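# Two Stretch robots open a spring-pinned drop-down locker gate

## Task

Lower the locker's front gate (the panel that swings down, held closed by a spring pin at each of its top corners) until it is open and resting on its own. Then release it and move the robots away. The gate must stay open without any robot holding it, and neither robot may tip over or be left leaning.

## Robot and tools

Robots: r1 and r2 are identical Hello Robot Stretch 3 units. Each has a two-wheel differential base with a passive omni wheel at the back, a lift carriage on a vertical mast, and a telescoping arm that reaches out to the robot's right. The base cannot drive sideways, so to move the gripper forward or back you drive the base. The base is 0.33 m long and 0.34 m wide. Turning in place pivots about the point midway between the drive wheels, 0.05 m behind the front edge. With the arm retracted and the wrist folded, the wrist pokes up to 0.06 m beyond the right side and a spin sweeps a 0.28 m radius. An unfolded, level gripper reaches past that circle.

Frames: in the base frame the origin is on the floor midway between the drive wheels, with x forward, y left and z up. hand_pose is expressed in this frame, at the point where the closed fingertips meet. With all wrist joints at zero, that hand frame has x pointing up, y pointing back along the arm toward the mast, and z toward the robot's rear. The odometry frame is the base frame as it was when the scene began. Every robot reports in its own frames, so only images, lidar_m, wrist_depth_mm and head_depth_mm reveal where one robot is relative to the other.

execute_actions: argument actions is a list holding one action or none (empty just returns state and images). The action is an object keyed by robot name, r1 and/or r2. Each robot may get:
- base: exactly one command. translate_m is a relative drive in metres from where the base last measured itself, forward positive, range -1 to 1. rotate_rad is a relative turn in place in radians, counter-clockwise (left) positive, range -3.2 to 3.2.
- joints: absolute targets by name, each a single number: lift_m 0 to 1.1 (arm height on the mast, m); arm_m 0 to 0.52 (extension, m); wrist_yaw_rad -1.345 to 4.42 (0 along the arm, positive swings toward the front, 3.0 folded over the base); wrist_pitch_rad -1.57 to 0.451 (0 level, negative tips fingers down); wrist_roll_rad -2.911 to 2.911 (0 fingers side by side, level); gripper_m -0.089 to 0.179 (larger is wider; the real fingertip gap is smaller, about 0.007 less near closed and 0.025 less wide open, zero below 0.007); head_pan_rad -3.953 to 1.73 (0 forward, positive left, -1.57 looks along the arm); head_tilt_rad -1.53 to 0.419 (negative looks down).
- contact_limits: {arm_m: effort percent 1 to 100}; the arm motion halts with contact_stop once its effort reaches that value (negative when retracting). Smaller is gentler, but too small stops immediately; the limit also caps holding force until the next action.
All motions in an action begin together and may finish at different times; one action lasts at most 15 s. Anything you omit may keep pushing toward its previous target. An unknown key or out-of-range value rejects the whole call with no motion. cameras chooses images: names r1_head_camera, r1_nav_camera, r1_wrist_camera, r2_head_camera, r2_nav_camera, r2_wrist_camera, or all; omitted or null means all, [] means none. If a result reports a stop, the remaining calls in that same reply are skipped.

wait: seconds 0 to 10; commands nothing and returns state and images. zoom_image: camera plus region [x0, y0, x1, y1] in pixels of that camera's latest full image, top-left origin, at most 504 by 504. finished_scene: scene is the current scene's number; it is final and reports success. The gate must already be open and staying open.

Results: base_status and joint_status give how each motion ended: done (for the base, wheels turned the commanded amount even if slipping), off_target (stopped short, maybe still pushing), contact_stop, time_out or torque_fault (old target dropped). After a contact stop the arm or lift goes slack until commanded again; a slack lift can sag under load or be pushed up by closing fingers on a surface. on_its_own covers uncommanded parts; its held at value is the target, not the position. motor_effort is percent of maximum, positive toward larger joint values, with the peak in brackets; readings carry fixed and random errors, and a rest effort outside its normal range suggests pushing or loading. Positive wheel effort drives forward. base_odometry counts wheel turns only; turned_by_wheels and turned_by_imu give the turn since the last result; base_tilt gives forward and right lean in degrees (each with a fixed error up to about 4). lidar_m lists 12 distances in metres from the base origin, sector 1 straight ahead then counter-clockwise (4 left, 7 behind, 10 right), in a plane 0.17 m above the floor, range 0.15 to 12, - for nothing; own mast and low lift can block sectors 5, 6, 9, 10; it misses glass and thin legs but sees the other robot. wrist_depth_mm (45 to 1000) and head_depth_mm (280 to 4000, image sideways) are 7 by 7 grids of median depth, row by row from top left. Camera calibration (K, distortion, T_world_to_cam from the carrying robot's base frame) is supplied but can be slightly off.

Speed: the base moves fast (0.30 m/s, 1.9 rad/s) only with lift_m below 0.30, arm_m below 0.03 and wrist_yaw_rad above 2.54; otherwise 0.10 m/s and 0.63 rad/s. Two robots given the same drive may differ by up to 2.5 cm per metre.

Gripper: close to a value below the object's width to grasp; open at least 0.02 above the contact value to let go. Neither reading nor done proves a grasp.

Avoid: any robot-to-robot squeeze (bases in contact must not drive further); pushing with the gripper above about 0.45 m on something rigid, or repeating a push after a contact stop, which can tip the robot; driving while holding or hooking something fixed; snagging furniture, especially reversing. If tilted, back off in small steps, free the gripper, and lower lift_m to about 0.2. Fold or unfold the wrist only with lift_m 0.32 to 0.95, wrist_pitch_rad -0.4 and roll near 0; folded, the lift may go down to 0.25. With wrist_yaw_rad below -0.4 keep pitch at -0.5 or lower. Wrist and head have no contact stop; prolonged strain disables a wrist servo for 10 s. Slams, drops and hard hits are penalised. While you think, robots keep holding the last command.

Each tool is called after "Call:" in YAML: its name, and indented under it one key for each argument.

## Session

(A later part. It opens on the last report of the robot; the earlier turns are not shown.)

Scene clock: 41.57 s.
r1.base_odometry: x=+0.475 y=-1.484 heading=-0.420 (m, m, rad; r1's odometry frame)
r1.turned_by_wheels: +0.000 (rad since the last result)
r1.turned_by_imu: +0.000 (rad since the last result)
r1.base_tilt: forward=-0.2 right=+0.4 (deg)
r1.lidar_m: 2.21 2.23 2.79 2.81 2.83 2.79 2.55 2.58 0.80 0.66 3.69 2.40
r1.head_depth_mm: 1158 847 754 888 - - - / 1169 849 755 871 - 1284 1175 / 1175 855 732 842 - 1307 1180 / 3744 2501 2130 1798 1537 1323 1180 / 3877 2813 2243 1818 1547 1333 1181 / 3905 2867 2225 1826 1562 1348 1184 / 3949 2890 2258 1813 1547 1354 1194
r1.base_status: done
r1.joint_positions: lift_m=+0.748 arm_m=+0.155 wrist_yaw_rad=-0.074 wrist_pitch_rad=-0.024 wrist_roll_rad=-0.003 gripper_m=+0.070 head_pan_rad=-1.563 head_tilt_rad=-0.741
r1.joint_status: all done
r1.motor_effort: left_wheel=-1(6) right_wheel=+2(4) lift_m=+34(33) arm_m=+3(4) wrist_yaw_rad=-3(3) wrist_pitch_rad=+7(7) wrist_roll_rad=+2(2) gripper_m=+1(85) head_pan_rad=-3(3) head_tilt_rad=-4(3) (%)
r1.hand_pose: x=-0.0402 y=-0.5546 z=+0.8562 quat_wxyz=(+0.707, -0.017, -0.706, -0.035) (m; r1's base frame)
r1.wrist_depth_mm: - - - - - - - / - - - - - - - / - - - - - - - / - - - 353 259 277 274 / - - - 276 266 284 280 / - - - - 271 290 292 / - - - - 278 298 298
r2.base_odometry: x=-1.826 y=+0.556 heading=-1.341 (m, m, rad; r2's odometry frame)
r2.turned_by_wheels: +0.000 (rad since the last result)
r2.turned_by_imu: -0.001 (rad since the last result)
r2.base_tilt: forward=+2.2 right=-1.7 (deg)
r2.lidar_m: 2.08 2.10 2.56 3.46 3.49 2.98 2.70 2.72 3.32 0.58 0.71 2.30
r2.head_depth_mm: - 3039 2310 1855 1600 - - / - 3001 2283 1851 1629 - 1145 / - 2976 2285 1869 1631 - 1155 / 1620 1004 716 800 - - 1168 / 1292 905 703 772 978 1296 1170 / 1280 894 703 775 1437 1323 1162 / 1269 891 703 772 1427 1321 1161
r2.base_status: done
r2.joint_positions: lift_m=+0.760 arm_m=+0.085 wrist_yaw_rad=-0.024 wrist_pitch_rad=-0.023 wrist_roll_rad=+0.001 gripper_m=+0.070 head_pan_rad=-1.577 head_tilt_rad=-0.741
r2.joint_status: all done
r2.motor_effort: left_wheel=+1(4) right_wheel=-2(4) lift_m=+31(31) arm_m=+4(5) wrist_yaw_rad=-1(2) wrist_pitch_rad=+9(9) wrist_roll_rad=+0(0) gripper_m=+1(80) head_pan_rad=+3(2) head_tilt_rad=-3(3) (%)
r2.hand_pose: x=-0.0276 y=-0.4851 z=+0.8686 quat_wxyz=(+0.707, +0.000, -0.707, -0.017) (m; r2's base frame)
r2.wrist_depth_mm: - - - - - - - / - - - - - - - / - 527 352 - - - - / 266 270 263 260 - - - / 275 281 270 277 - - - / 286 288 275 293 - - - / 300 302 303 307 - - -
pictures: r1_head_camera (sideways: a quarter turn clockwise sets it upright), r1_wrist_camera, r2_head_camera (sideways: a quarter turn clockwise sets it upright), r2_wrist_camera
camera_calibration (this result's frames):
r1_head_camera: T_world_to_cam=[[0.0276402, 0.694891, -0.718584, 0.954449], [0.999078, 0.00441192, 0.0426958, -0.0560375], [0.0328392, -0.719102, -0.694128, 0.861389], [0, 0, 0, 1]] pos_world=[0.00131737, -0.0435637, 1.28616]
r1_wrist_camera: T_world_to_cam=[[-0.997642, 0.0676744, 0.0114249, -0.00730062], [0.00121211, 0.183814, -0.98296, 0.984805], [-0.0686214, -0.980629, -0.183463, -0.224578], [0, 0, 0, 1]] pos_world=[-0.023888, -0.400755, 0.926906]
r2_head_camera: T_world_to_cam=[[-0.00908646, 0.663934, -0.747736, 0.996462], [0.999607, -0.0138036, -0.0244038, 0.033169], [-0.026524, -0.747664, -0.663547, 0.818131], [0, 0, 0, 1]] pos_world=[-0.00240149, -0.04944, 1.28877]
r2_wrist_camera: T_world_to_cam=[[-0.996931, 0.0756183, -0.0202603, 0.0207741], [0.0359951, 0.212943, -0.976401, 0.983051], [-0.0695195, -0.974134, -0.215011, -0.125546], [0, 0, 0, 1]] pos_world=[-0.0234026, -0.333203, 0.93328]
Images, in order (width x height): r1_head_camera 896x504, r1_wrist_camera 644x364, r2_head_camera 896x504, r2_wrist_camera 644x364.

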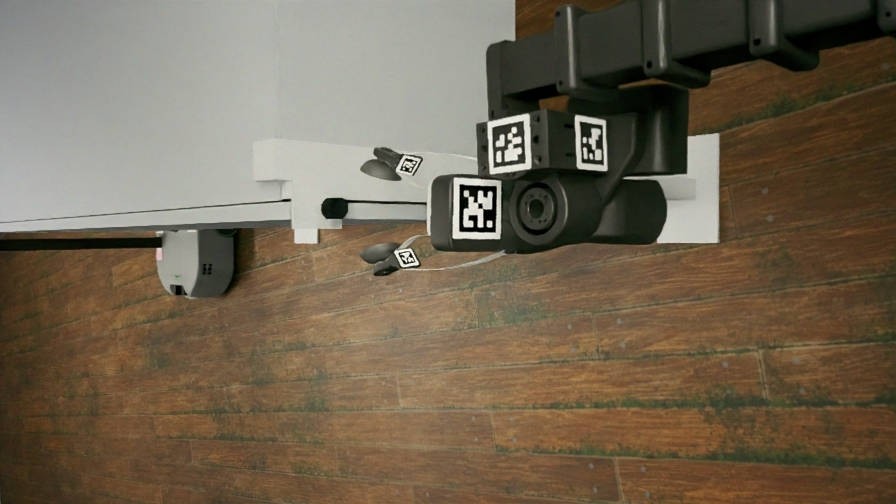

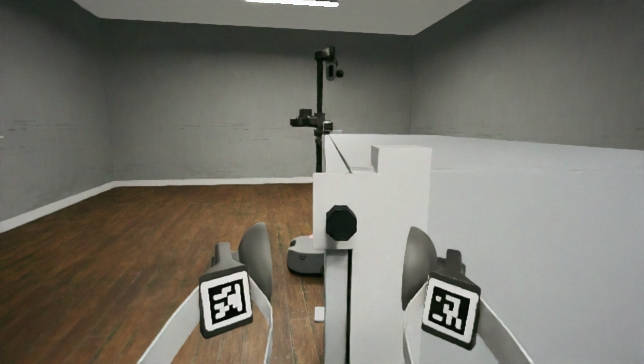

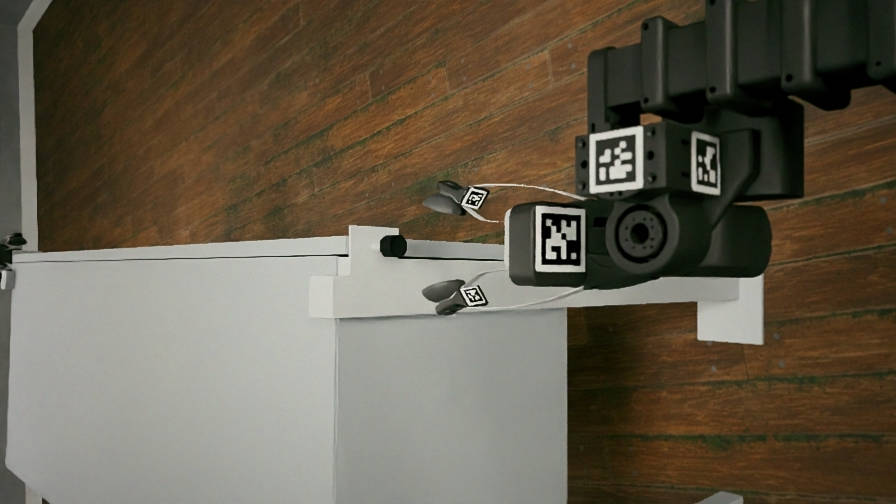

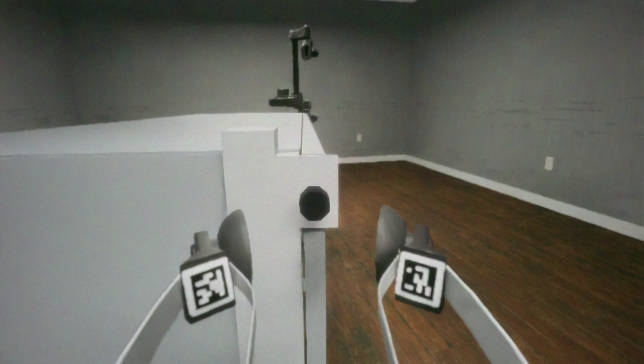

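Call:
execute_actions:
  actions:
    - {"r1": {"base": {"translate_m": -0.007}, "joints": {"arm_m": 0.228, "lift_m": 0.753, "gripper_m": 0.055}, "contact_limits": {"arm_m": 11}}, "r2": {"joints": {"arm_m": 0.159, "lift_m": 0.764, "wrist_yaw_rad": -0.04, "gripper_m": 0.055}, "contact_limits": {"arm_m": 14}}}
  cameras: ["r1_head_camera", "r1_wrist_camera", "r2_head_camera", "r2_wrist_camera"]

Scene clock: 48.03 s.
r1.base_odometry: x=+0.469 y=-1.481 heading=-0.420 (m, m, rad; r1's odometry frame)
r1.turned_by_wheels: +0.000 (rad since the last result)
r1.turned_by_imu: +0.001 (rad since the last result)
r1.base_tilt: forward=-0.2 right=+0.4 (deg)
r1.lidar_m: 2.22 2.24 2.79 2.81 2.84 2.79 2.55 2.57 0.80 0.66 3.71 2.41
r1.head_depth_mm: 1151 842 756 865 - - 1149 / 1161 847 753 - 1468 1320 1176 / 1174 856 733 - 1430 1304 1172 / 3470 2534 2192 1783 1516 1341 1183 / 3845 2785 2228 1831 1539 1327 1188 / - 2808 2210 1817 1552 1345 1188 / 3954 2891 2233 1831 1551 1346 1186
r1.base_status: done
r1.joint_positions: lift_m=+0.753 arm_m=+0.228 wrist_yaw_rad=-0.074 wrist_pitch_rad=-0.024 wrist_roll_rad=-0.003 gripper_m=+0.055 head_pan_rad=-1.563 head_tilt_rad=-0.741
r1.joint_status: all done
r1.motor_effort: left_wheel=-2(5) right_wheel=+2(3) lift_m=+33(34) arm_m=+2(1) wrist_yaw_rad=-2(2) wrist_pitch_rad=+7(7) wrist_roll_rad=+2(2) gripper_m=+0(61) head_pan_rad=-3(3) head_tilt_rad=-3(3) (%)
r1.contact_limits: arm_m 11 (drawing in: default 19, maximum 31; extending or still: default 27, maximum 44)
r1.hand_pose: x=-0.0402 y=-0.6276 z=+0.8613 quat_wxyz=(+0.707, -0.017, -0.706, -0.035) (m; r1's base frame)
r1.wrist_depth_mm: - - - - - - - / - - - - - - - / - - - - - - - / - - - 370 184 235 239 / - - - 188 187 206 207 / - - - 192 - 212 212 / - - - 211 199 218 218
r2.base_odometry: x=-1.826 y=+0.556 heading=-1.341 (m, m, rad; r2's odometry frame)
r2.turned_by_wheels: +0.000 (rad since the last result)
r2.turned_by_imu: -0.001 (rad since the last result)
r2.base_tilt: forward=+2.2 right=-1.6 (deg)
r2.lidar_m: 2.08 2.09 2.56 3.47 3.51 2.96 2.69 2.72 3.33 0.59 0.71 2.29
r2.head_depth_mm: - 2999 2281 1861 1598 - - / - 3001 2304 1911 - 1311 1158 / - 2979 2285 1912 - 1308 1177 / 1616 1002 721 726 - 1297 1174 / 1296 903 702 773 977 1291 1162 / 1282 894 701 773 1438 1316 1162 / 1266 889 700 771 1432 1320 1164
r2.base_status: not commanded
r2.joint_positions: lift_m=+0.764 arm_m=+0.159 wrist_yaw_rad=-0.039 wrist_pitch_rad=-0.022 wrist_roll_rad=+0.001 gripper_m=+0.055 head_pan_rad=-1.577 head_tilt_rad=-0.741
r2.joint_status: all done
r2.motor_effort: left_wheel=+2(1) right_wheel=-2(2) lift_m=+30(33) arm_m=+5(7) wrist_yaw_rad=-1(1) wrist_pitch_rad=+9(9) wrist_roll_rad=+0(0) gripper_m=-1(62) head_pan_rad=+3(2) head_tilt_rad=-4(3) (%)
r2.contact_limits: arm_m 14 (drawing in: default 27, maximum 44; extending or still: default 36, maximum 59)
r2.hand_pose: x=-0.0314 y=-0.5590 z=+0.8727 quat_wxyz=(+0.707, -0.006, -0.707, -0.022) (m; r2's base frame)
r2.wrist_depth_mm: - - - - - - - / - - - - - - - / - 571 549 - - - - / 195 195 179 214 - - - / 198 201 185 188 - - - / 206 209 - 210 - - - / 215 218 202 220 - - -
pictures: r1_head_camera (sideways: a quarter turn clockwise sets it upright), r1_wrist_camera, r2_head_camera (sideways: a quarter turn clockwise sets it upright), r2_wrist_camera
camera_calibration (this result's frames):
r1_head_camera: T_world_to_cam=[[0.0276512, 0.69489, -0.718584, 0.954448], [0.999078, 0.00439607, 0.0426958, -0.0560375], [0.0328278, -0.719102, -0.694128, 0.861389], [0, 0, 0, 1]] pos_world=[0.00131668, -0.0435637, 1.28616]
r1_wrist_camera: T_world_to_cam=[[-0.997638, 0.0677273, 0.011425, -0.00239801], [0.00120472, 0.18357, -0.983006, 1.00309], [-0.0686736, -0.980671, -0.183218, -0.295479], [0, 0, 0, 1]] pos_world=[-0.0238924, -0.473742, 0.931933]
r2_head_camera: T_world_to_cam=[[-0.0090863, 0.663934, -0.747736, 0.996462], [0.999607, -0.0138039, -0.0244038, 0.033169], [-0.0265242, -0.747664, -0.663548, 0.818132], [0, 0, 0, 1]] pos_world=[-0.0024015, -0.04944, 1.28877]
r2_wrist_camera: T_world_to_cam=[[-0.995703, 0.0903551, -0.0202874, 0.0309747], [0.039123, 0.211875, -0.976513, 1.00255], [-0.0839346, -0.973111, -0.214499, -0.197231], [0, 0, 0, 1]] pos_world=[-0.0249358, -0.407143, 0.93733]
Images, in order (width x height): r1_head_camera 896x504, r1_wrist_camera 644x364, r2_head_camera 896x504, r2_wrist_camera 644x364.

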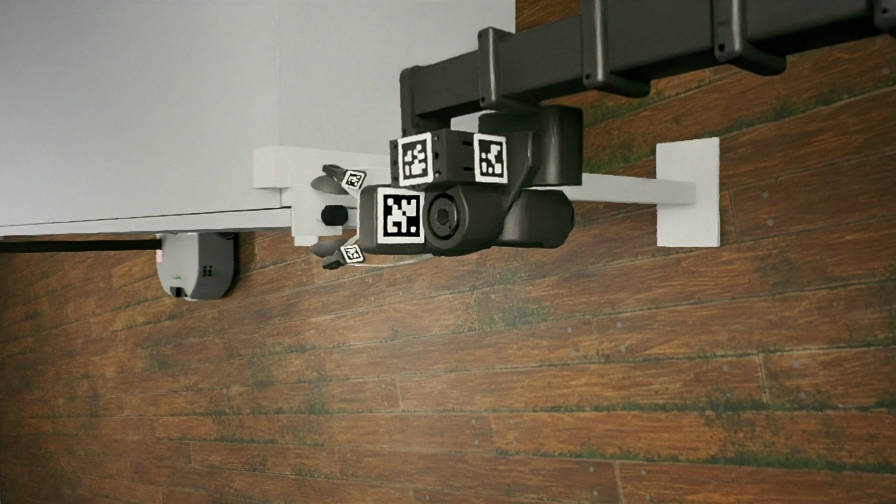

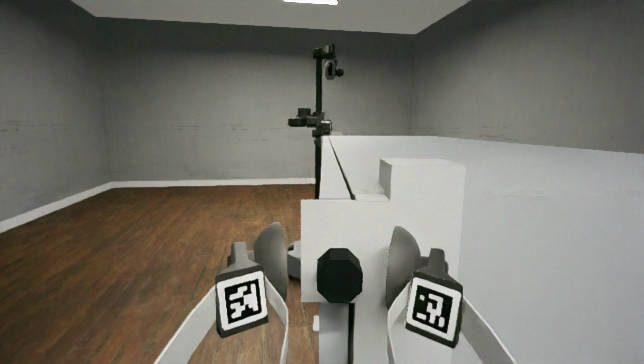

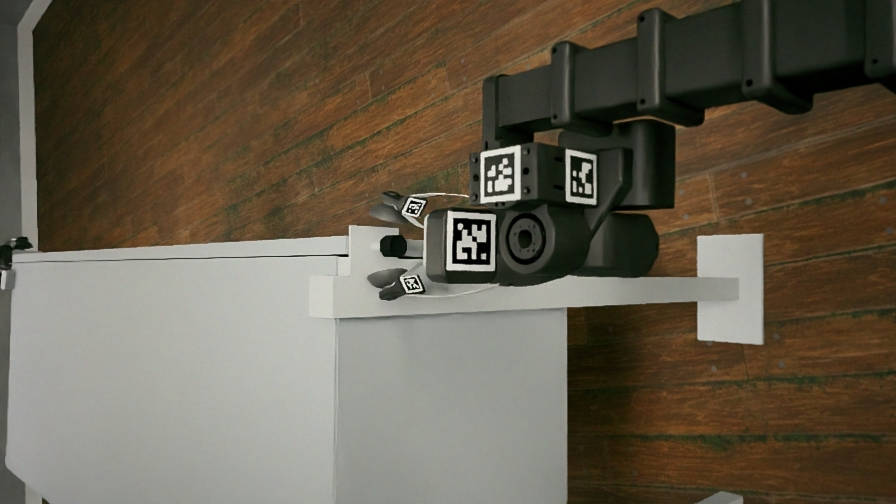

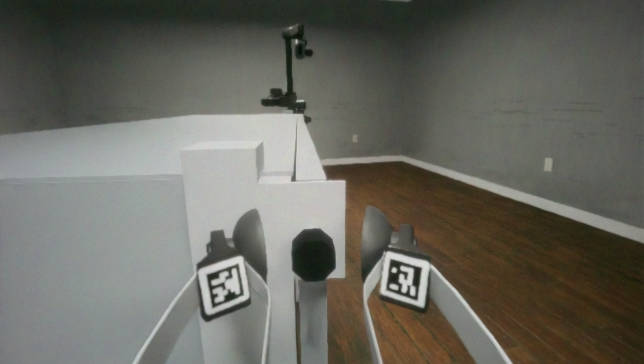

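Call:
zoom_image:
  camera: "r1_head_camera"
  region: [275, 155, 405, 275]

Call:
zoom_image:
  camera: "r2_head_camera"
  region: [335, 185, 465, 305]

Call:
zoom_image:
  camera: "r1_wrist_camera"
  region: [240, 190, 440, 340]

Call:
zoom_image:
  camera: "r2_wrist_camera"
  region: [215, 175, 415, 325]

Region (275, 155, 405, 275) of r1_head_camera's 896x504 image, scaled by 3.877, with more detail than that image has; it fills the top 465 rows of this view, and the rest is white.

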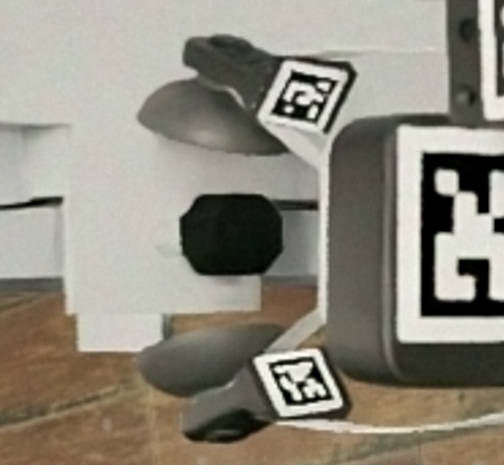

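Region (335, 185, 465, 305) of r2_head_camera's 896x504 image, scaled by 3.877, with more detail than that image has; it fills the top 465 rows of this view, and the rest is white.

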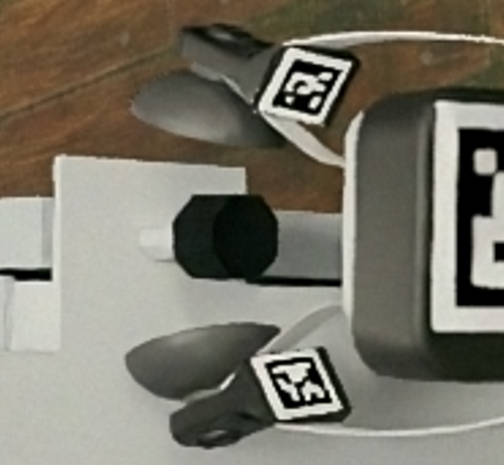

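Region (240, 190, 440, 340) of r1_wrist_camera's 644x364 image, scaled by 2.520; it fills the top 378 rows of this view, and the rest is white.

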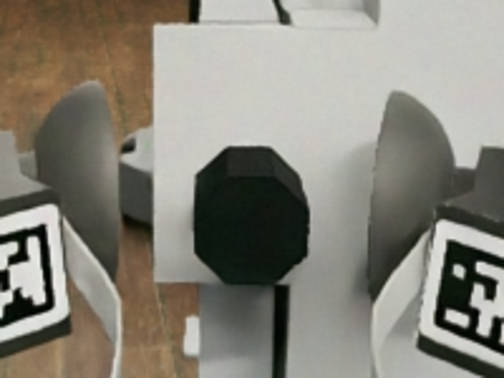

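Region (215, 175, 415, 325) of r2_wrist_camera's 644x364 image, scaled by 2.520; it fills the top 378 rows of this view, and the rest is white.

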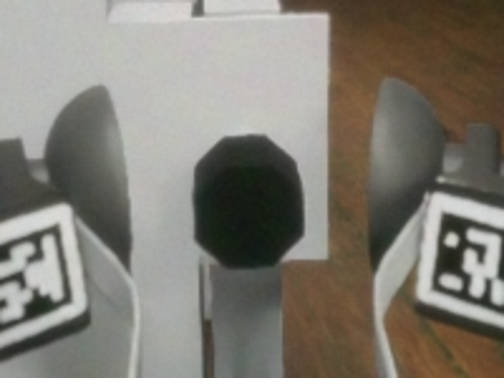

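Call:
execute_actions:
  actions:
    - {"r1": {"joints": {"arm_m": 0.231, "gripper_m": -0.038}, "contact_limits": {"arm_m": 11}}, "r2": {"joints": {"arm_m": 0.162, "gripper_m": -0.038}, "contact_limits": {"arm_m": 14}}}
  cameras: ["r1_head_camera", "r1_wrist_camera", "r2_head_camera", "r2_wrist_camera"]

Scene clock: 50.77 s.
r1.base_odometry: x=+0.469 y=-1.481 heading=-0.420 (m, m, rad; r1's odometry frame)
r1.turned_by_wheels: +0.000 (rad since the last result)
r1.turned_by_imu: +0.000 (rad since the last result)
r1.base_tilt: forward=-0.3 right=+0.4 (deg)
r1.lidar_m: 2.21 2.23 2.79 2.81 2.83 2.78 2.54 2.57 0.80 0.66 3.71 2.41
r1.head_depth_mm: 1153 843 753 873 - - 1156 / 1166 851 755 - 1481 1322 1175 / 1179 853 732 - 1432 1310 1182 / 3436 2532 2206 1791 1509 1342 1181 / 3903 2828 2223 1812 1543 1342 1182 / 3936 2918 2238 1823 1545 1350 1192 / - 2878 2249 1845 1556 1346 1186
r1.base_status: not commanded
r1.joint_positions: lift_m=+0.753 arm_m=+0.231 wrist_yaw_rad=-0.077 wrist_pitch_rad=-0.021 wrist_roll_rad=-0.003 gripper_m=-0.037 head_pan_rad=-1.563 head_tilt_rad=-0.741
r1.joint_status: all done
r1.motor_effort: left_wheel=-2(2) right_wheel=+4(4) lift_m=+33(33) arm_m=-2(1) wrist_yaw_rad=+1(2) wrist_pitch_rad=+6(7) wrist_roll_rad=+2(2) gripper_m=-21(100) head_pan_rad=-3(3) head_tilt_rad=-3(3) (%)
r1.contact_limits: arm_m 11 (drawing in: default 19, maximum 31; extending or still: default 27, maximum 44)
r1.hand_pose: x=-0.0410 y=-0.6311 z=+0.8620 quat_wxyz=(+0.707, -0.019, -0.706, -0.035) (m; r1's base frame)
r1.wrist_depth_mm: - - - - - - - / - - - - - - - / - - - - - - - / - - - 383 181 240 244 / - - - 185 183 203 202 / - - - 149 187 208 208 / - - - 224 194 215 213
r2.base_odometry: x=-1.826 y=+0.556 heading=-1.341 (m, m, rad; r2's odometry frame)
r2.turned_by_wheels: +0.000 (rad since the last result)
r2.turned_by_imu: +0.000 (rad since the last result)
r2.base_tilt: forward=+2.2 right=-1.6 (deg)
r2.lidar_m: 2.08 2.10 2.56 3.46 3.50 2.97 2.70 2.71 3.34 0.58 0.71 2.29
r2.head_depth_mm: - 3000 2299 1859 1598 - - / - 2983 2313 1894 - 1296 1160 / - 2970 2280 1902 - 1306 1174 / 1614 1002 716 - - 1294 1177 / 1291 902 702 770 979 1292 1170 / 1283 894 700 773 1438 1324 1168 / 1265 888 700 772 1437 1324 1159
r2.base_status: not commanded
r2.joint_positions: lift_m=+0.764 arm_m=+0.162 wrist_yaw_rad=-0.039 wrist_pitch_rad=-0.020 wrist_roll_rad=+0.001 gripper_m=-0.037 head_pan_rad=-1.577 head_tilt_rad=-0.741
r2.joint_status: all done
r2.motor_effort: left_wheel=+2(2) right_wheel=-1(1) lift_m=+31(31) arm_m=-1(2) wrist_yaw_rad=-1(1) wrist_pitch_rad=+8(9) wrist_roll_rad=+0(0) gripper_m=-18(96) head_pan_rad=+3(3) head_tilt_rad=-3(3) (%)
r2.contact_limits: arm_m 14 (drawing in: default 27, maximum 44; extending or still: default 36, maximum 59)
r2.hand_pose: x=-0.0314 y=-0.5625 z=+0.8732 quat_wxyz=(+0.707, -0.006, -0.707, -0.021) (m; r2's base frame)
r2.wrist_depth_mm: - - - - - - - / - - - - - - - / - 588 557 - - - - / 189 194 175 216 - - - / 193 197 180 183 - - - / 202 203 189 193 - - - / 209 214 198 215 - - -
pictures: r1_head_camera (sideways: a quarter turn clockwise sets it upright), r1_wrist_camera, r2_head_camera (sideways: a quarter turn clockwise sets it upright), r2_wrist_camera
camera_calibration (this result's frames):
r1_head_camera: T_world_to_cam=[[0.0276512, 0.694891, -0.718584, 0.954448], [0.999078, 0.00439606, 0.0426958, -0.0560375], [0.0328278, -0.719102, -0.694129, 0.86139], [0, 0, 0, 1]] pos_world=[0.00131668, -0.0435637, 1.28616]
r1_wrist_camera: T_world_to_cam=[[-0.997425, 0.070799, 0.0114431, -0.00102242], [0.00155242, 0.180833, -0.983513, 1.00315], [-0.071701, -0.980962, -0.180478, -0.301452], [0, 0, 0, 1]] pos_world=[-0.0241915, -0.477043, 0.932214]
r2_head_camera: T_world_to_cam=[[-0.00908654, 0.663934, -0.747736, 0.996462], [0.999607, -0.0138035, -0.0244038, 0.033169], [-0.0265239, -0.747664, -0.663547, 0.818131], [0, 0, 0, 1]] pos_world=[-0.00240148, -0.04944, 1.28877]
r2_wrist_camera: T_world_to_cam=[[-0.995704, 0.0903265, -0.0203836, 0.0313656], [0.0390545, 0.210058, -0.976909, 1.00309], [-0.083959, -0.973507, -0.212683, -0.202362], [0, 0, 0, 1]] pos_world=[-0.0249343, -0.41054, 0.937523]
Images, in order (width x height): r1_head_camera 896x504, r1_wrist_camera 644x364, r2_head_camera 896x504, r2_wrist_camera 644x364.

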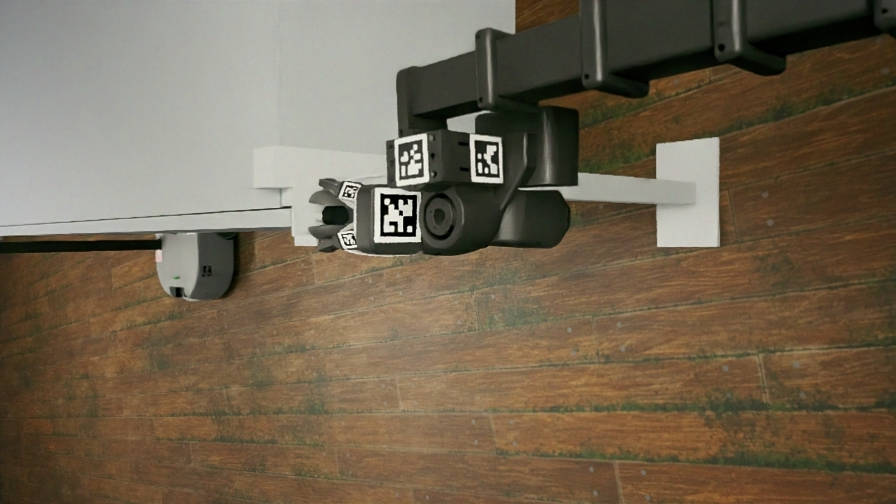

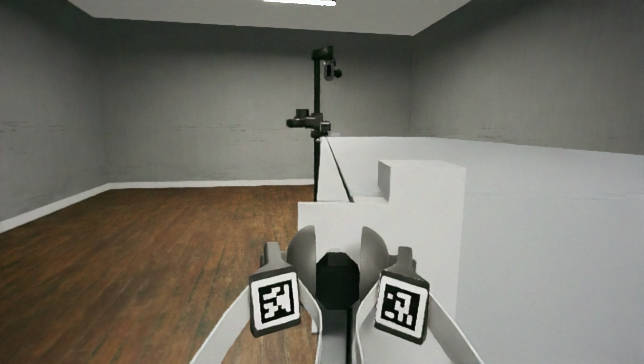

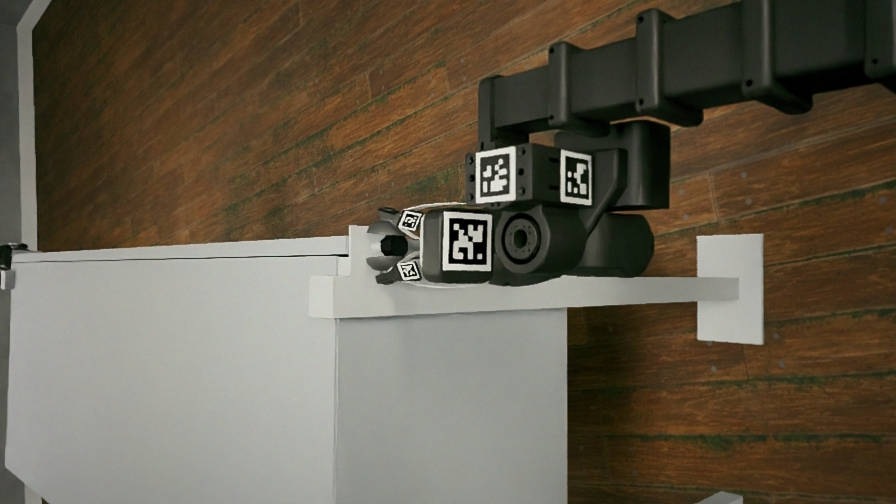

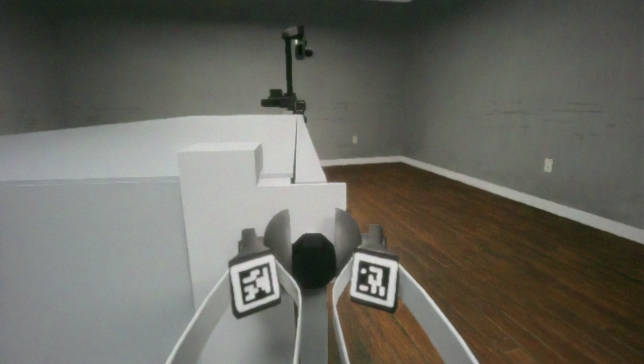

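Both grippers have a deep, parallel grip. I'll pull both pins together and squeeze harder for the pull.

Call:
execute_actions:
  actions:
    - {"r1": {"joints": {"arm_m": 0.220, "gripper_m": -0.06}}, "r2": {"joints": {"arm_m": 0.151, "gripper_m": -0.06}}}
  cameras: ["r1_head_camera", "r1_wrist_camera", "r2_head_camera", "r2_wrist_camera"]

Scene clock: 55.53 s.
r1.base_odometry: x=+0.469 y=-1.481 heading=-0.420 (m, m, rad; r1's odometry frame)
r1.turned_by_wheels: +0.000 (rad since the last result)
r1.turned_by_imu: +0.001 (rad since the last result)
r1.base_tilt: forward=-0.3 right=+0.3 (deg)
r1.lidar_m: 2.21 2.24 2.79 2.81 2.83 2.79 2.54 2.57 0.80 0.66 3.71 2.41
r1.head_depth_mm: 1151 842 750 866 - - 1153 / 1163 845 751 - 1458 1323 1179 / 1178 853 728 - 1440 1312 1181 / 3343 1516 1187 981 1516 1328 1180 / 1676 1239 1016 948 1538 1339 1175 / 3899 2763 908 1760 1548 1345 1188 / 3920 2851 2235 1822 1542 1349 1192
r1.base_status: not commanded
r1.joint_positions: lift_m=+0.753 arm_m=+0.221 wrist_yaw_rad=-0.077 wrist_pitch_rad=-0.016 wrist_roll_rad=-0.003 gripper_m=-0.055 head_pan_rad=-1.563 head_tilt_rad=-0.741
r1.joint_status: gripper_m off_target (ended at -0.055, target -0.060); the others done
r1.motor_effort: left_wheel=-1(2) right_wheel=+2(4) lift_m=+33(33) arm_m=-6(11) wrist_yaw_rad=+1(3) wrist_pitch_rad=+5(6) wrist_roll_rad=+2(2) gripper_m=-26(100) head_pan_rad=-3(3) head_tilt_rad=-3(3) (%)
r1.hand_pose: x=-0.0410 y=-0.6207 z=+0.8633 quat_wxyz=(+0.708, -0.021, -0.706, -0.033) (m; r1's base frame)
r1.wrist_depth_mm: - - - - - - - / - - - - - - - / - - - - - - - / - - - - 191 252 256 / - - 630 194 195 213 214 / - 369 483 160 201 219 219 / 267 323 412 525 205 224 225
r2.base_odometry: x=-1.826 y=+0.556 heading=-1.341 (m, m, rad; r2's odometry frame)
r2.turned_by_wheels: +0.000 (rad since the last result)
r2.turned_by_imu: +0.000 (rad since the last result)
r2.base_tilt: forward=+2.2 right=-1.7 (deg)
r2.lidar_m: 2.08 2.09 2.56 3.46 3.50 2.97 2.70 2.72 3.32 0.58 0.71 2.30
r2.head_depth_mm: - 3014 2317 1750 1599 - - / - 2769 951 833 - 1283 1157 / - 1345 1094 936 - 1309 1172 / 3601 1469 937 - - 1295 1174 / 1292 900 702 770 978 1292 1170 / 1273 897 701 776 1433 1324 1169 / 1264 884 700 771 1427 1318 1157
r2.base_status: not commanded
r2.joint_positions: lift_m=+0.764 arm_m=+0.152 wrist_yaw_rad=-0.039 wrist_pitch_rad=-0.015 wrist_roll_rad=+0.001 gripper_m=-0.056 head_pan_rad=-1.577 head_tilt_rad=-0.741
r2.joint_status: gripper_m off_target (ended at -0.056, target -0.060); the others done
r2.motor_effort: left_wheel=+3(3) right_wheel=-2(3) lift_m=+32(31) arm_m=-14(17) wrist_yaw_rad=-2(2) wrist_pitch_rad=+5(8) wrist_roll_rad=+0(0) gripper_m=-24(98) head_pan_rad=+2(3) head_tilt_rad=-4(4) (%)
r2.hand_pose: x=-0.0313 y=-0.5527 z=+0.8745 quat_wxyz=(+0.707, -0.008, -0.707, -0.019) (m; r2's base frame)
r2.wrist_depth_mm: - - - - - - - / - - - - - - - / - 659 609 - - - - / 199 202 184 940 788 - - / 202 207 191 192 519 414 - / 212 216 200 524 416 330 284 / 219 222 209 484 391 287 243
pictures: r1_head_camera (sideways: a quarter turn clockwise sets it upright), r1_wrist_camera, r2_head_camera (sideways: a quarter turn clockwise sets it upright), r2_wrist_camera
camera_calibration (this result's frames):
r1_head_camera: T_world_to_cam=[[0.0276511, 0.694891, -0.718584, 0.954448], [0.999078, 0.00439618, 0.0426958, -0.0560375], [0.0328279, -0.719102, -0.694129, 0.86139], [0, 0, 0, 1]] pos_world=[0.00131668, -0.0435637, 1.28616]
r1_wrist_camera: T_world_to_cam=[[-0.997421, 0.0708494, 0.0114706, -0.00176993], [0.00117213, 0.175878, -0.984411, 1.00023], [-0.0717624, -0.981859, -0.175508, -0.295939], [0, 0, 0, 1]] pos_world=[-0.024175, -0.466364, 0.932723]
r2_head_camera: T_world_to_cam=[[-0.0090863, 0.663934, -0.747736, 0.996462], [0.999607, -0.0138039, -0.0244038, 0.033169], [-0.0265242, -0.747664, -0.663548, 0.818132], [0, 0, 0, 1]] pos_world=[-0.0024015, -0.04944, 1.28877]
r2_wrist_camera: T_world_to_cam=[[-0.995729, 0.0899813, -0.0206499, 0.0306022], [0.0388093, 0.205022, -0.977988, 1.00046], [-0.0837669, -0.974612, -0.207638, -0.197532], [0, 0, 0, 1]] pos_world=[-0.0249024, -0.400387, 0.938058]
Images, in order (width x height): r1_head_camera 896x504, r1_wrist_camera 644x364, r2_head_camera 896x504, r2_wrist_camera 644x364.

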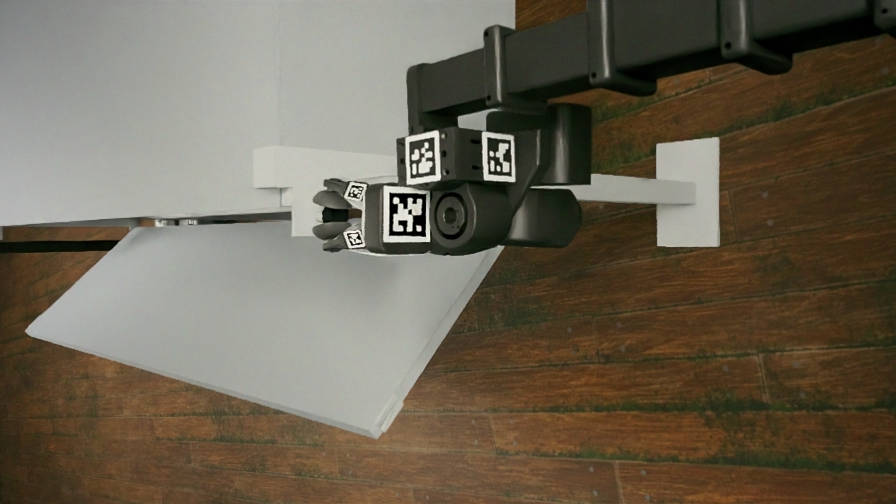

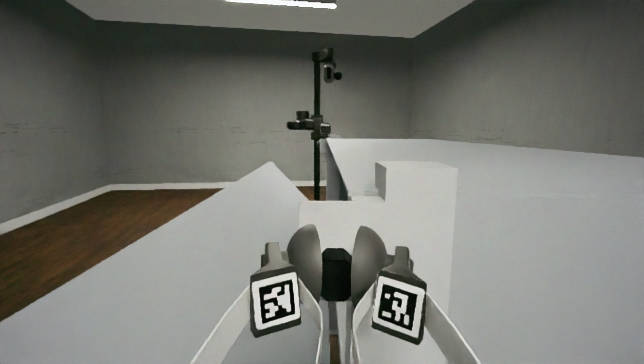

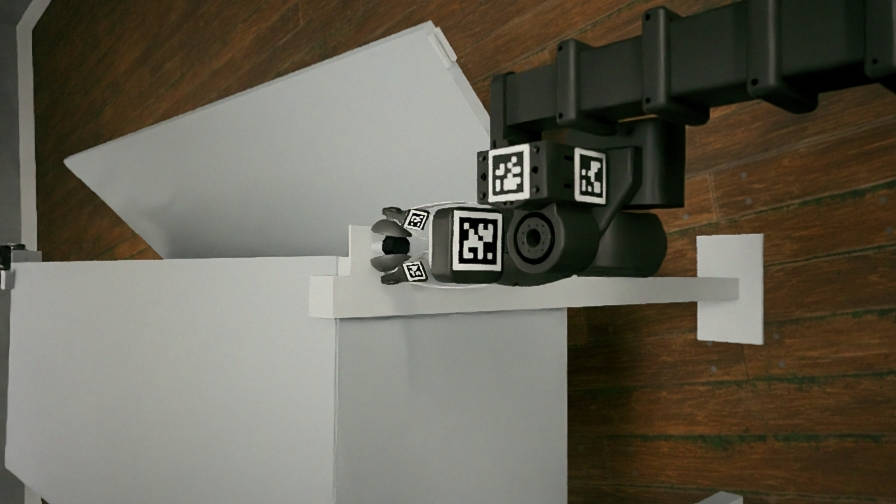

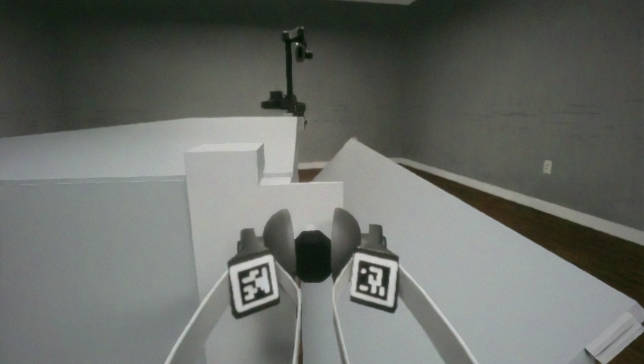

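Call:
execute_actions:
  actions:
    - {"r1": {"joints": {"gripper_m": 0.055}}, "r2": {"joints": {"gripper_m": 0.055}}}
  cameras: []

Call:
execute_actions:
  actions:
    - {"r1": {"joints": {"arm_m": 0.0, "wrist_pitch_rad": -1.3, "head_tilt_rad": -0.9}}, "r2": {"joints": {"arm_m": 0.0, "wrist_pitch_rad": -1.3, "head_tilt_rad": -0.9}}}
  cameras: ["r1_head_camera", "r2_head_camera", "r1_nav_camera", "r2_nav_camera"]

Scene clock: 57.90 s.
r1.base_odometry: x=+0.469 y=-1.481 heading=-0.420 (m, m, rad; r1's odometry frame)
r1.turned_by_wheels: +0.000 (rad since the last result)
r1.turned_by_imu: +0.000 (rad since the last result)
r1.base_tilt: forward=-0.3 right=+0.5 (deg)
r1.lidar_m: 2.21 2.22 2.78 2.81 2.83 2.78 2.54 2.57 0.80 0.66 3.70 2.41
r1.head_depth_mm: 1153 848 753 867 - - 1158 / 1166 847 753 - 1459 1332 1177 / 1169 851 732 - 1306 1308 1175 / 3566 2499 2210 1771 1505 1335 1181 / 3885 2828 2234 1829 1534 1344 1182 / 3962 2846 2244 1827 1551 1344 1186 / 3905 2867 2243 1841 1553 1352 1191
r1.base_status: not commanded
r1.joint_positions: lift_m=+0.753 arm_m=+0.220 wrist_yaw_rad=-0.077 wrist_pitch_rad=-0.017 wrist_roll_rad=-0.003 gripper_m=+0.055 head_pan_rad=-1.563 head_tilt_rad=-0.741
r1.joint_status: all done
r1.motor_effort: left_wheel=-1(1) right_wheel=+2(2) lift_m=+34(34) arm_m=-1(7) wrist_yaw_rad=+3(2) wrist_pitch_rad=+5(5) wrist_roll_rad=+2(2) gripper_m=+0(83) head_pan_rad=-3(3) head_tilt_rad=-3(3) (%)
r1.hand_pose: x=-0.0410 y=-0.6203 z=+0.8630 quat_wxyz=(+0.708, -0.021, -0.706, -0.033) (m; r1's base frame)
r1.wrist_depth_mm: - - - - - - - / - - - - - - - / - - - - - - - / - - - - 193 252 254 / - - - 196 195 214 214 / - - - 201 - 220 219 / - - - - 208 225 226
r2.base_odometry: x=-1.826 y=+0.556 heading=-1.341 (m, m, rad; r2's odometry frame)
r2.turned_by_wheels: +0.000 (rad since the last result)
r2.turned_by_imu: +0.000 (rad since the last result)
r2.base_tilt: forward=+2.2 right=-1.7 (deg)
r2.lidar_m: 2.08 2.10 2.57 3.47 3.50 2.97 2.70 2.71 3.32 0.58 0.71 2.30
r2.head_depth_mm: - 3043 2317 1867 1607 - - / - 3014 2301 1875 - 1290 1160 / - 3013 2292 1907 - 1312 1179 / 3597 2551 1418 1885 - 1267 1170 / 1294 902 704 770 978 1293 1166 / 1285 896 703 773 1435 1324 1170 / 1264 888 701 770 1434 1319 1165
r2.base_status: not commanded
r2.joint_positions: lift_m=+0.764 arm_m=+0.151 wrist_yaw_rad=-0.039 wrist_pitch_rad=-0.016 wrist_roll_rad=+0.001 gripper_m=+0.055 head_pan_rad=-1.577 head_tilt_rad=-0.741
r2.joint_status: all done
r2.motor_effort: left_wheel=+2(2) right_wheel=-2(2) lift_m=+30(31) arm_m=-6(14) wrist_yaw_rad=-2(2) wrist_pitch_rad=+6(6) wrist_roll_rad=+0(1) gripper_m=+0(81) head_pan_rad=+3(3) head_tilt_rad=-3(4) (%)
r2.hand_pose: x=-0.0313 y=-0.5520 z=+0.8742 quat_wxyz=(+0.707, -0.008, -0.707, -0.020) (m; r2's base frame)
r2.wrist_depth_mm: - - - - - - - / - - - - - - - / - 651 593 - - - - / 200 204 188 - - - - / 205 208 194 196 - - - / 212 216 - - - - - / 220 223 211 - - - -
pictures: none
No camera images: the call's "cameras" was empty. Leave "cameras" out to get every camera's image.

Scene clock: 60.77 s.
r1.base_odometry: x=+0.469 y=-1.481 heading=-0.420 (m, m, rad; r1's odometry frame)
r1.turned_by_wheels: +0.000 (rad since the last result)
r1.turned_by_imu: +0.000 (rad since the last result)
r1.base_tilt: forward=-0.2 right=+0.3 (deg)
r1.lidar_m: 2.22 2.24 2.79 2.81 2.84 2.78 2.54 2.57 0.80 0.66 3.70 2.42
r1.head_depth_mm: 780 715 854 1539 1409 - - / 782 716 854 1557 1415 - - / 791 692 828 1115 1369 - - / 2354 2042 1810 1565 1398 1276 1144 / 2670 2175 1840 1585 1411 1255 1141 / 2659 2165 1862 1589 1413 1263 1141 / 2675 2192 1858 1606 1410 1267 1150
r1.base_status: not commanded
r1.joint_positions: lift_m=+0.753 arm_m=+0.000 wrist_yaw_rad=-0.076 wrist_pitch_rad=-1.299 wrist_roll_rad=-0.003 gripper_m=+0.055 head_pan_rad=-1.563 head_tilt_rad=-0.889
r1.joint_status: all done
r1.motor_effort: left_wheel=-1(1) right_wheel=+2(2) lift_m=+34(33) arm_m=-2(6) wrist_yaw_rad=+1(1) wrist_pitch_rad=+0(3) wrist_roll_rad=+2(2) gripper_m=+0(0) head_pan_rad=-3(3) head_tilt_rad=-3(15) (%)
r1.hand_pose: x=-0.0251 y=-0.1906 z=+0.6382 quat_wxyz=(+0.547, +0.407, -0.578, -0.449) (m; r1's base frame)
r1.wrist_depth_mm: 901 894 890 882 885 838 833 / 882 855 853 845 840 829 835 / 854 848 839 843 840 815 815 / 850 818 815 801 807 784 814 / 823 816 803 798 814 792 761 / 809 792 790 - - 770 765 / 796 782 773 - - 760 770
r2.base_odometry: x=-1.826 y=+0.556 heading=-1.341 (m, m, rad; r2's odometry frame)
r2.turned_by_wheels: +0.000 (rad since the last result)
r2.turned_by_imu: +0.000 (rad since the last result)
r2.base_tilt: forward=+2.2 right=-1.7 (deg)
r2.lidar_m: 2.08 2.09 2.56 3.47 3.47 2.96 2.70 2.71 3.34 0.58 0.72 2.29
r2.head_depth_mm: 2809 2281 1884 1615 1422 - - / 2810 2255 1881 1620 1441 - 1104 / 2845 2266 1875 1608 1435 - - / 2404 2115 786 1551 1379 - - / 831 669 738 920 1373 1245 1124 / 828 669 740 918 1398 1246 1123 / 823 666 739 916 1393 1238 1117
r2.base_status: not commanded
r2.joint_positions: lift_m=+0.764 arm_m=+0.000 wrist_yaw_rad=-0.039 wrist_pitch_rad=-1.300 wrist_roll_rad=+0.001 gripper_m=+0.055 head_pan_rad=-1.577 head_tilt_rad=-0.888
r2.joint_status: all done
r2.motor_effort: left_wheel=+1(1) right_wheel=-2(2) lift_m=+31(31) arm_m=-6(5) wrist_yaw_rad=-2(2) wrist_pitch_rad=+0(6) wrist_roll_rad=+0(0) gripper_m=+0(0) head_pan_rad=+3(3) head_tilt_rad=-4(14) (%)
r2.hand_pose: x=-0.0234 y=-0.1906 z=+0.6492 quat_wxyz=(+0.554, +0.417, -0.571, -0.439) (m; r2's base frame)
r2.wrist_depth_mm: 805 806 821 840 827 855 894 / 801 831 804 820 829 853 865 / 776 803 816 822 813 808 875 / 801 805 804 806 822 832 852 / 768 775 794 - 822 828 838 / 775 767 - - - 811 825 / 738 762 800 - 814 830 856
pictures: r1_head_camera (sideways: a quarter turn clockwise sets it upright), r1_nav_camera (sideways: a quarter turn counterclockwise sets it upright), r2_head_camera (sideways: a quarter turn clockwise sets it upright), r2_nav_camera (sideways: a quarter turn counterclockwise sets it upright)
camera_calibration (this result's frames):
r1_head_camera: T_world_to_cam=[[0.0268936, 0.793178, -0.608395, 0.810872], [0.999127, -0.00186246, 0.0417374, -0.054782], [0.0319721, -0.608987, -0.792536, 0.989367], [0, 0, 0, 1]] pos_world=[0.00129475, -0.0407569, 1.27973]
r1_nav_camera: T_world_to_cam=[[0.027882, -0.752619, 0.657866, -0.812661], [-0.999112, -0.0417749, -0.00544691, 0.0617607], [0.0315817, -0.65713, -0.753115, 0.934143], [0, 0, 0, 1]] pos_world=[0.0548626, 0.0048092, 1.23848]
r2_head_camera: T_world_to_cam=[[-0.00847388, 0.766791, -0.641841, 0.858462], [0.99963, -0.0100964, -0.0252595, 0.0342781], [-0.0258491, -0.641818, -0.766421, 0.95192], [0, 0, 0, 1]] pos_world=[-0.00238465, -0.046955, 1.28143]
r2_nav_camera: T_world_to_cam=[[-0.0264714, -0.778159, 0.627509, -0.777266], [-0.999042, 0.0424716, 0.0105235, 0.0407012], [-0.0348403, -0.62663, -0.778538, 0.969719], [0, 0, 0, 1]] pos_world=[0.0538722, 0.00108964, 1.24228]
Images, in order (width x height): r1_head_camera 896x504, r1_nav_camera 672x504, r2_head_camera 896x504, r2_nav_camera 672x504.

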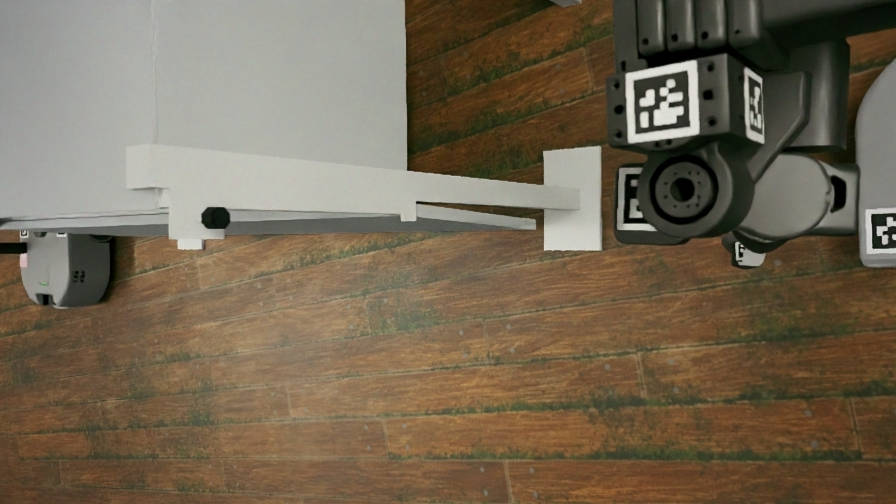

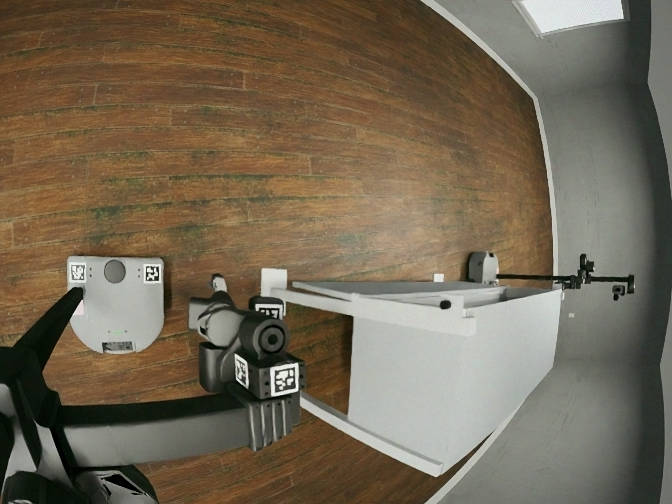

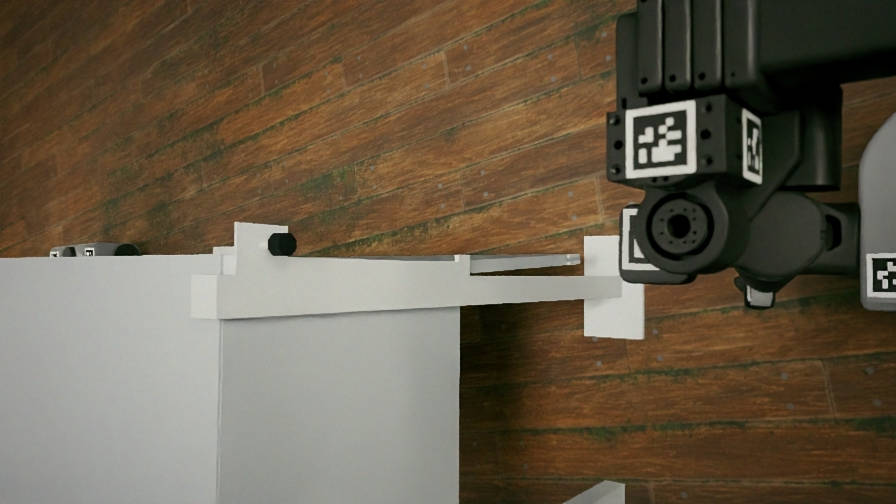

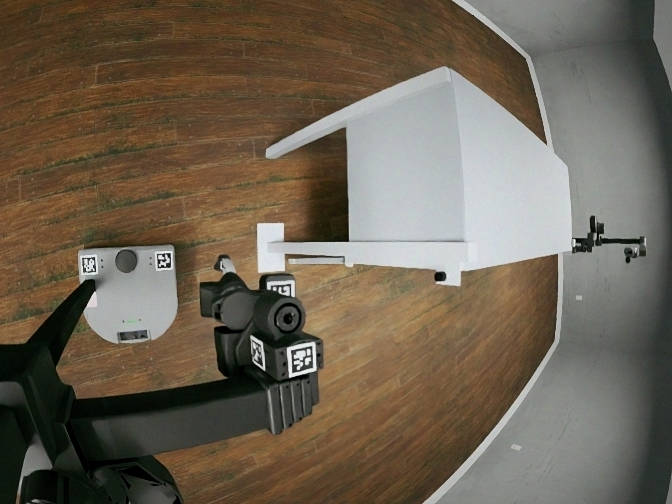

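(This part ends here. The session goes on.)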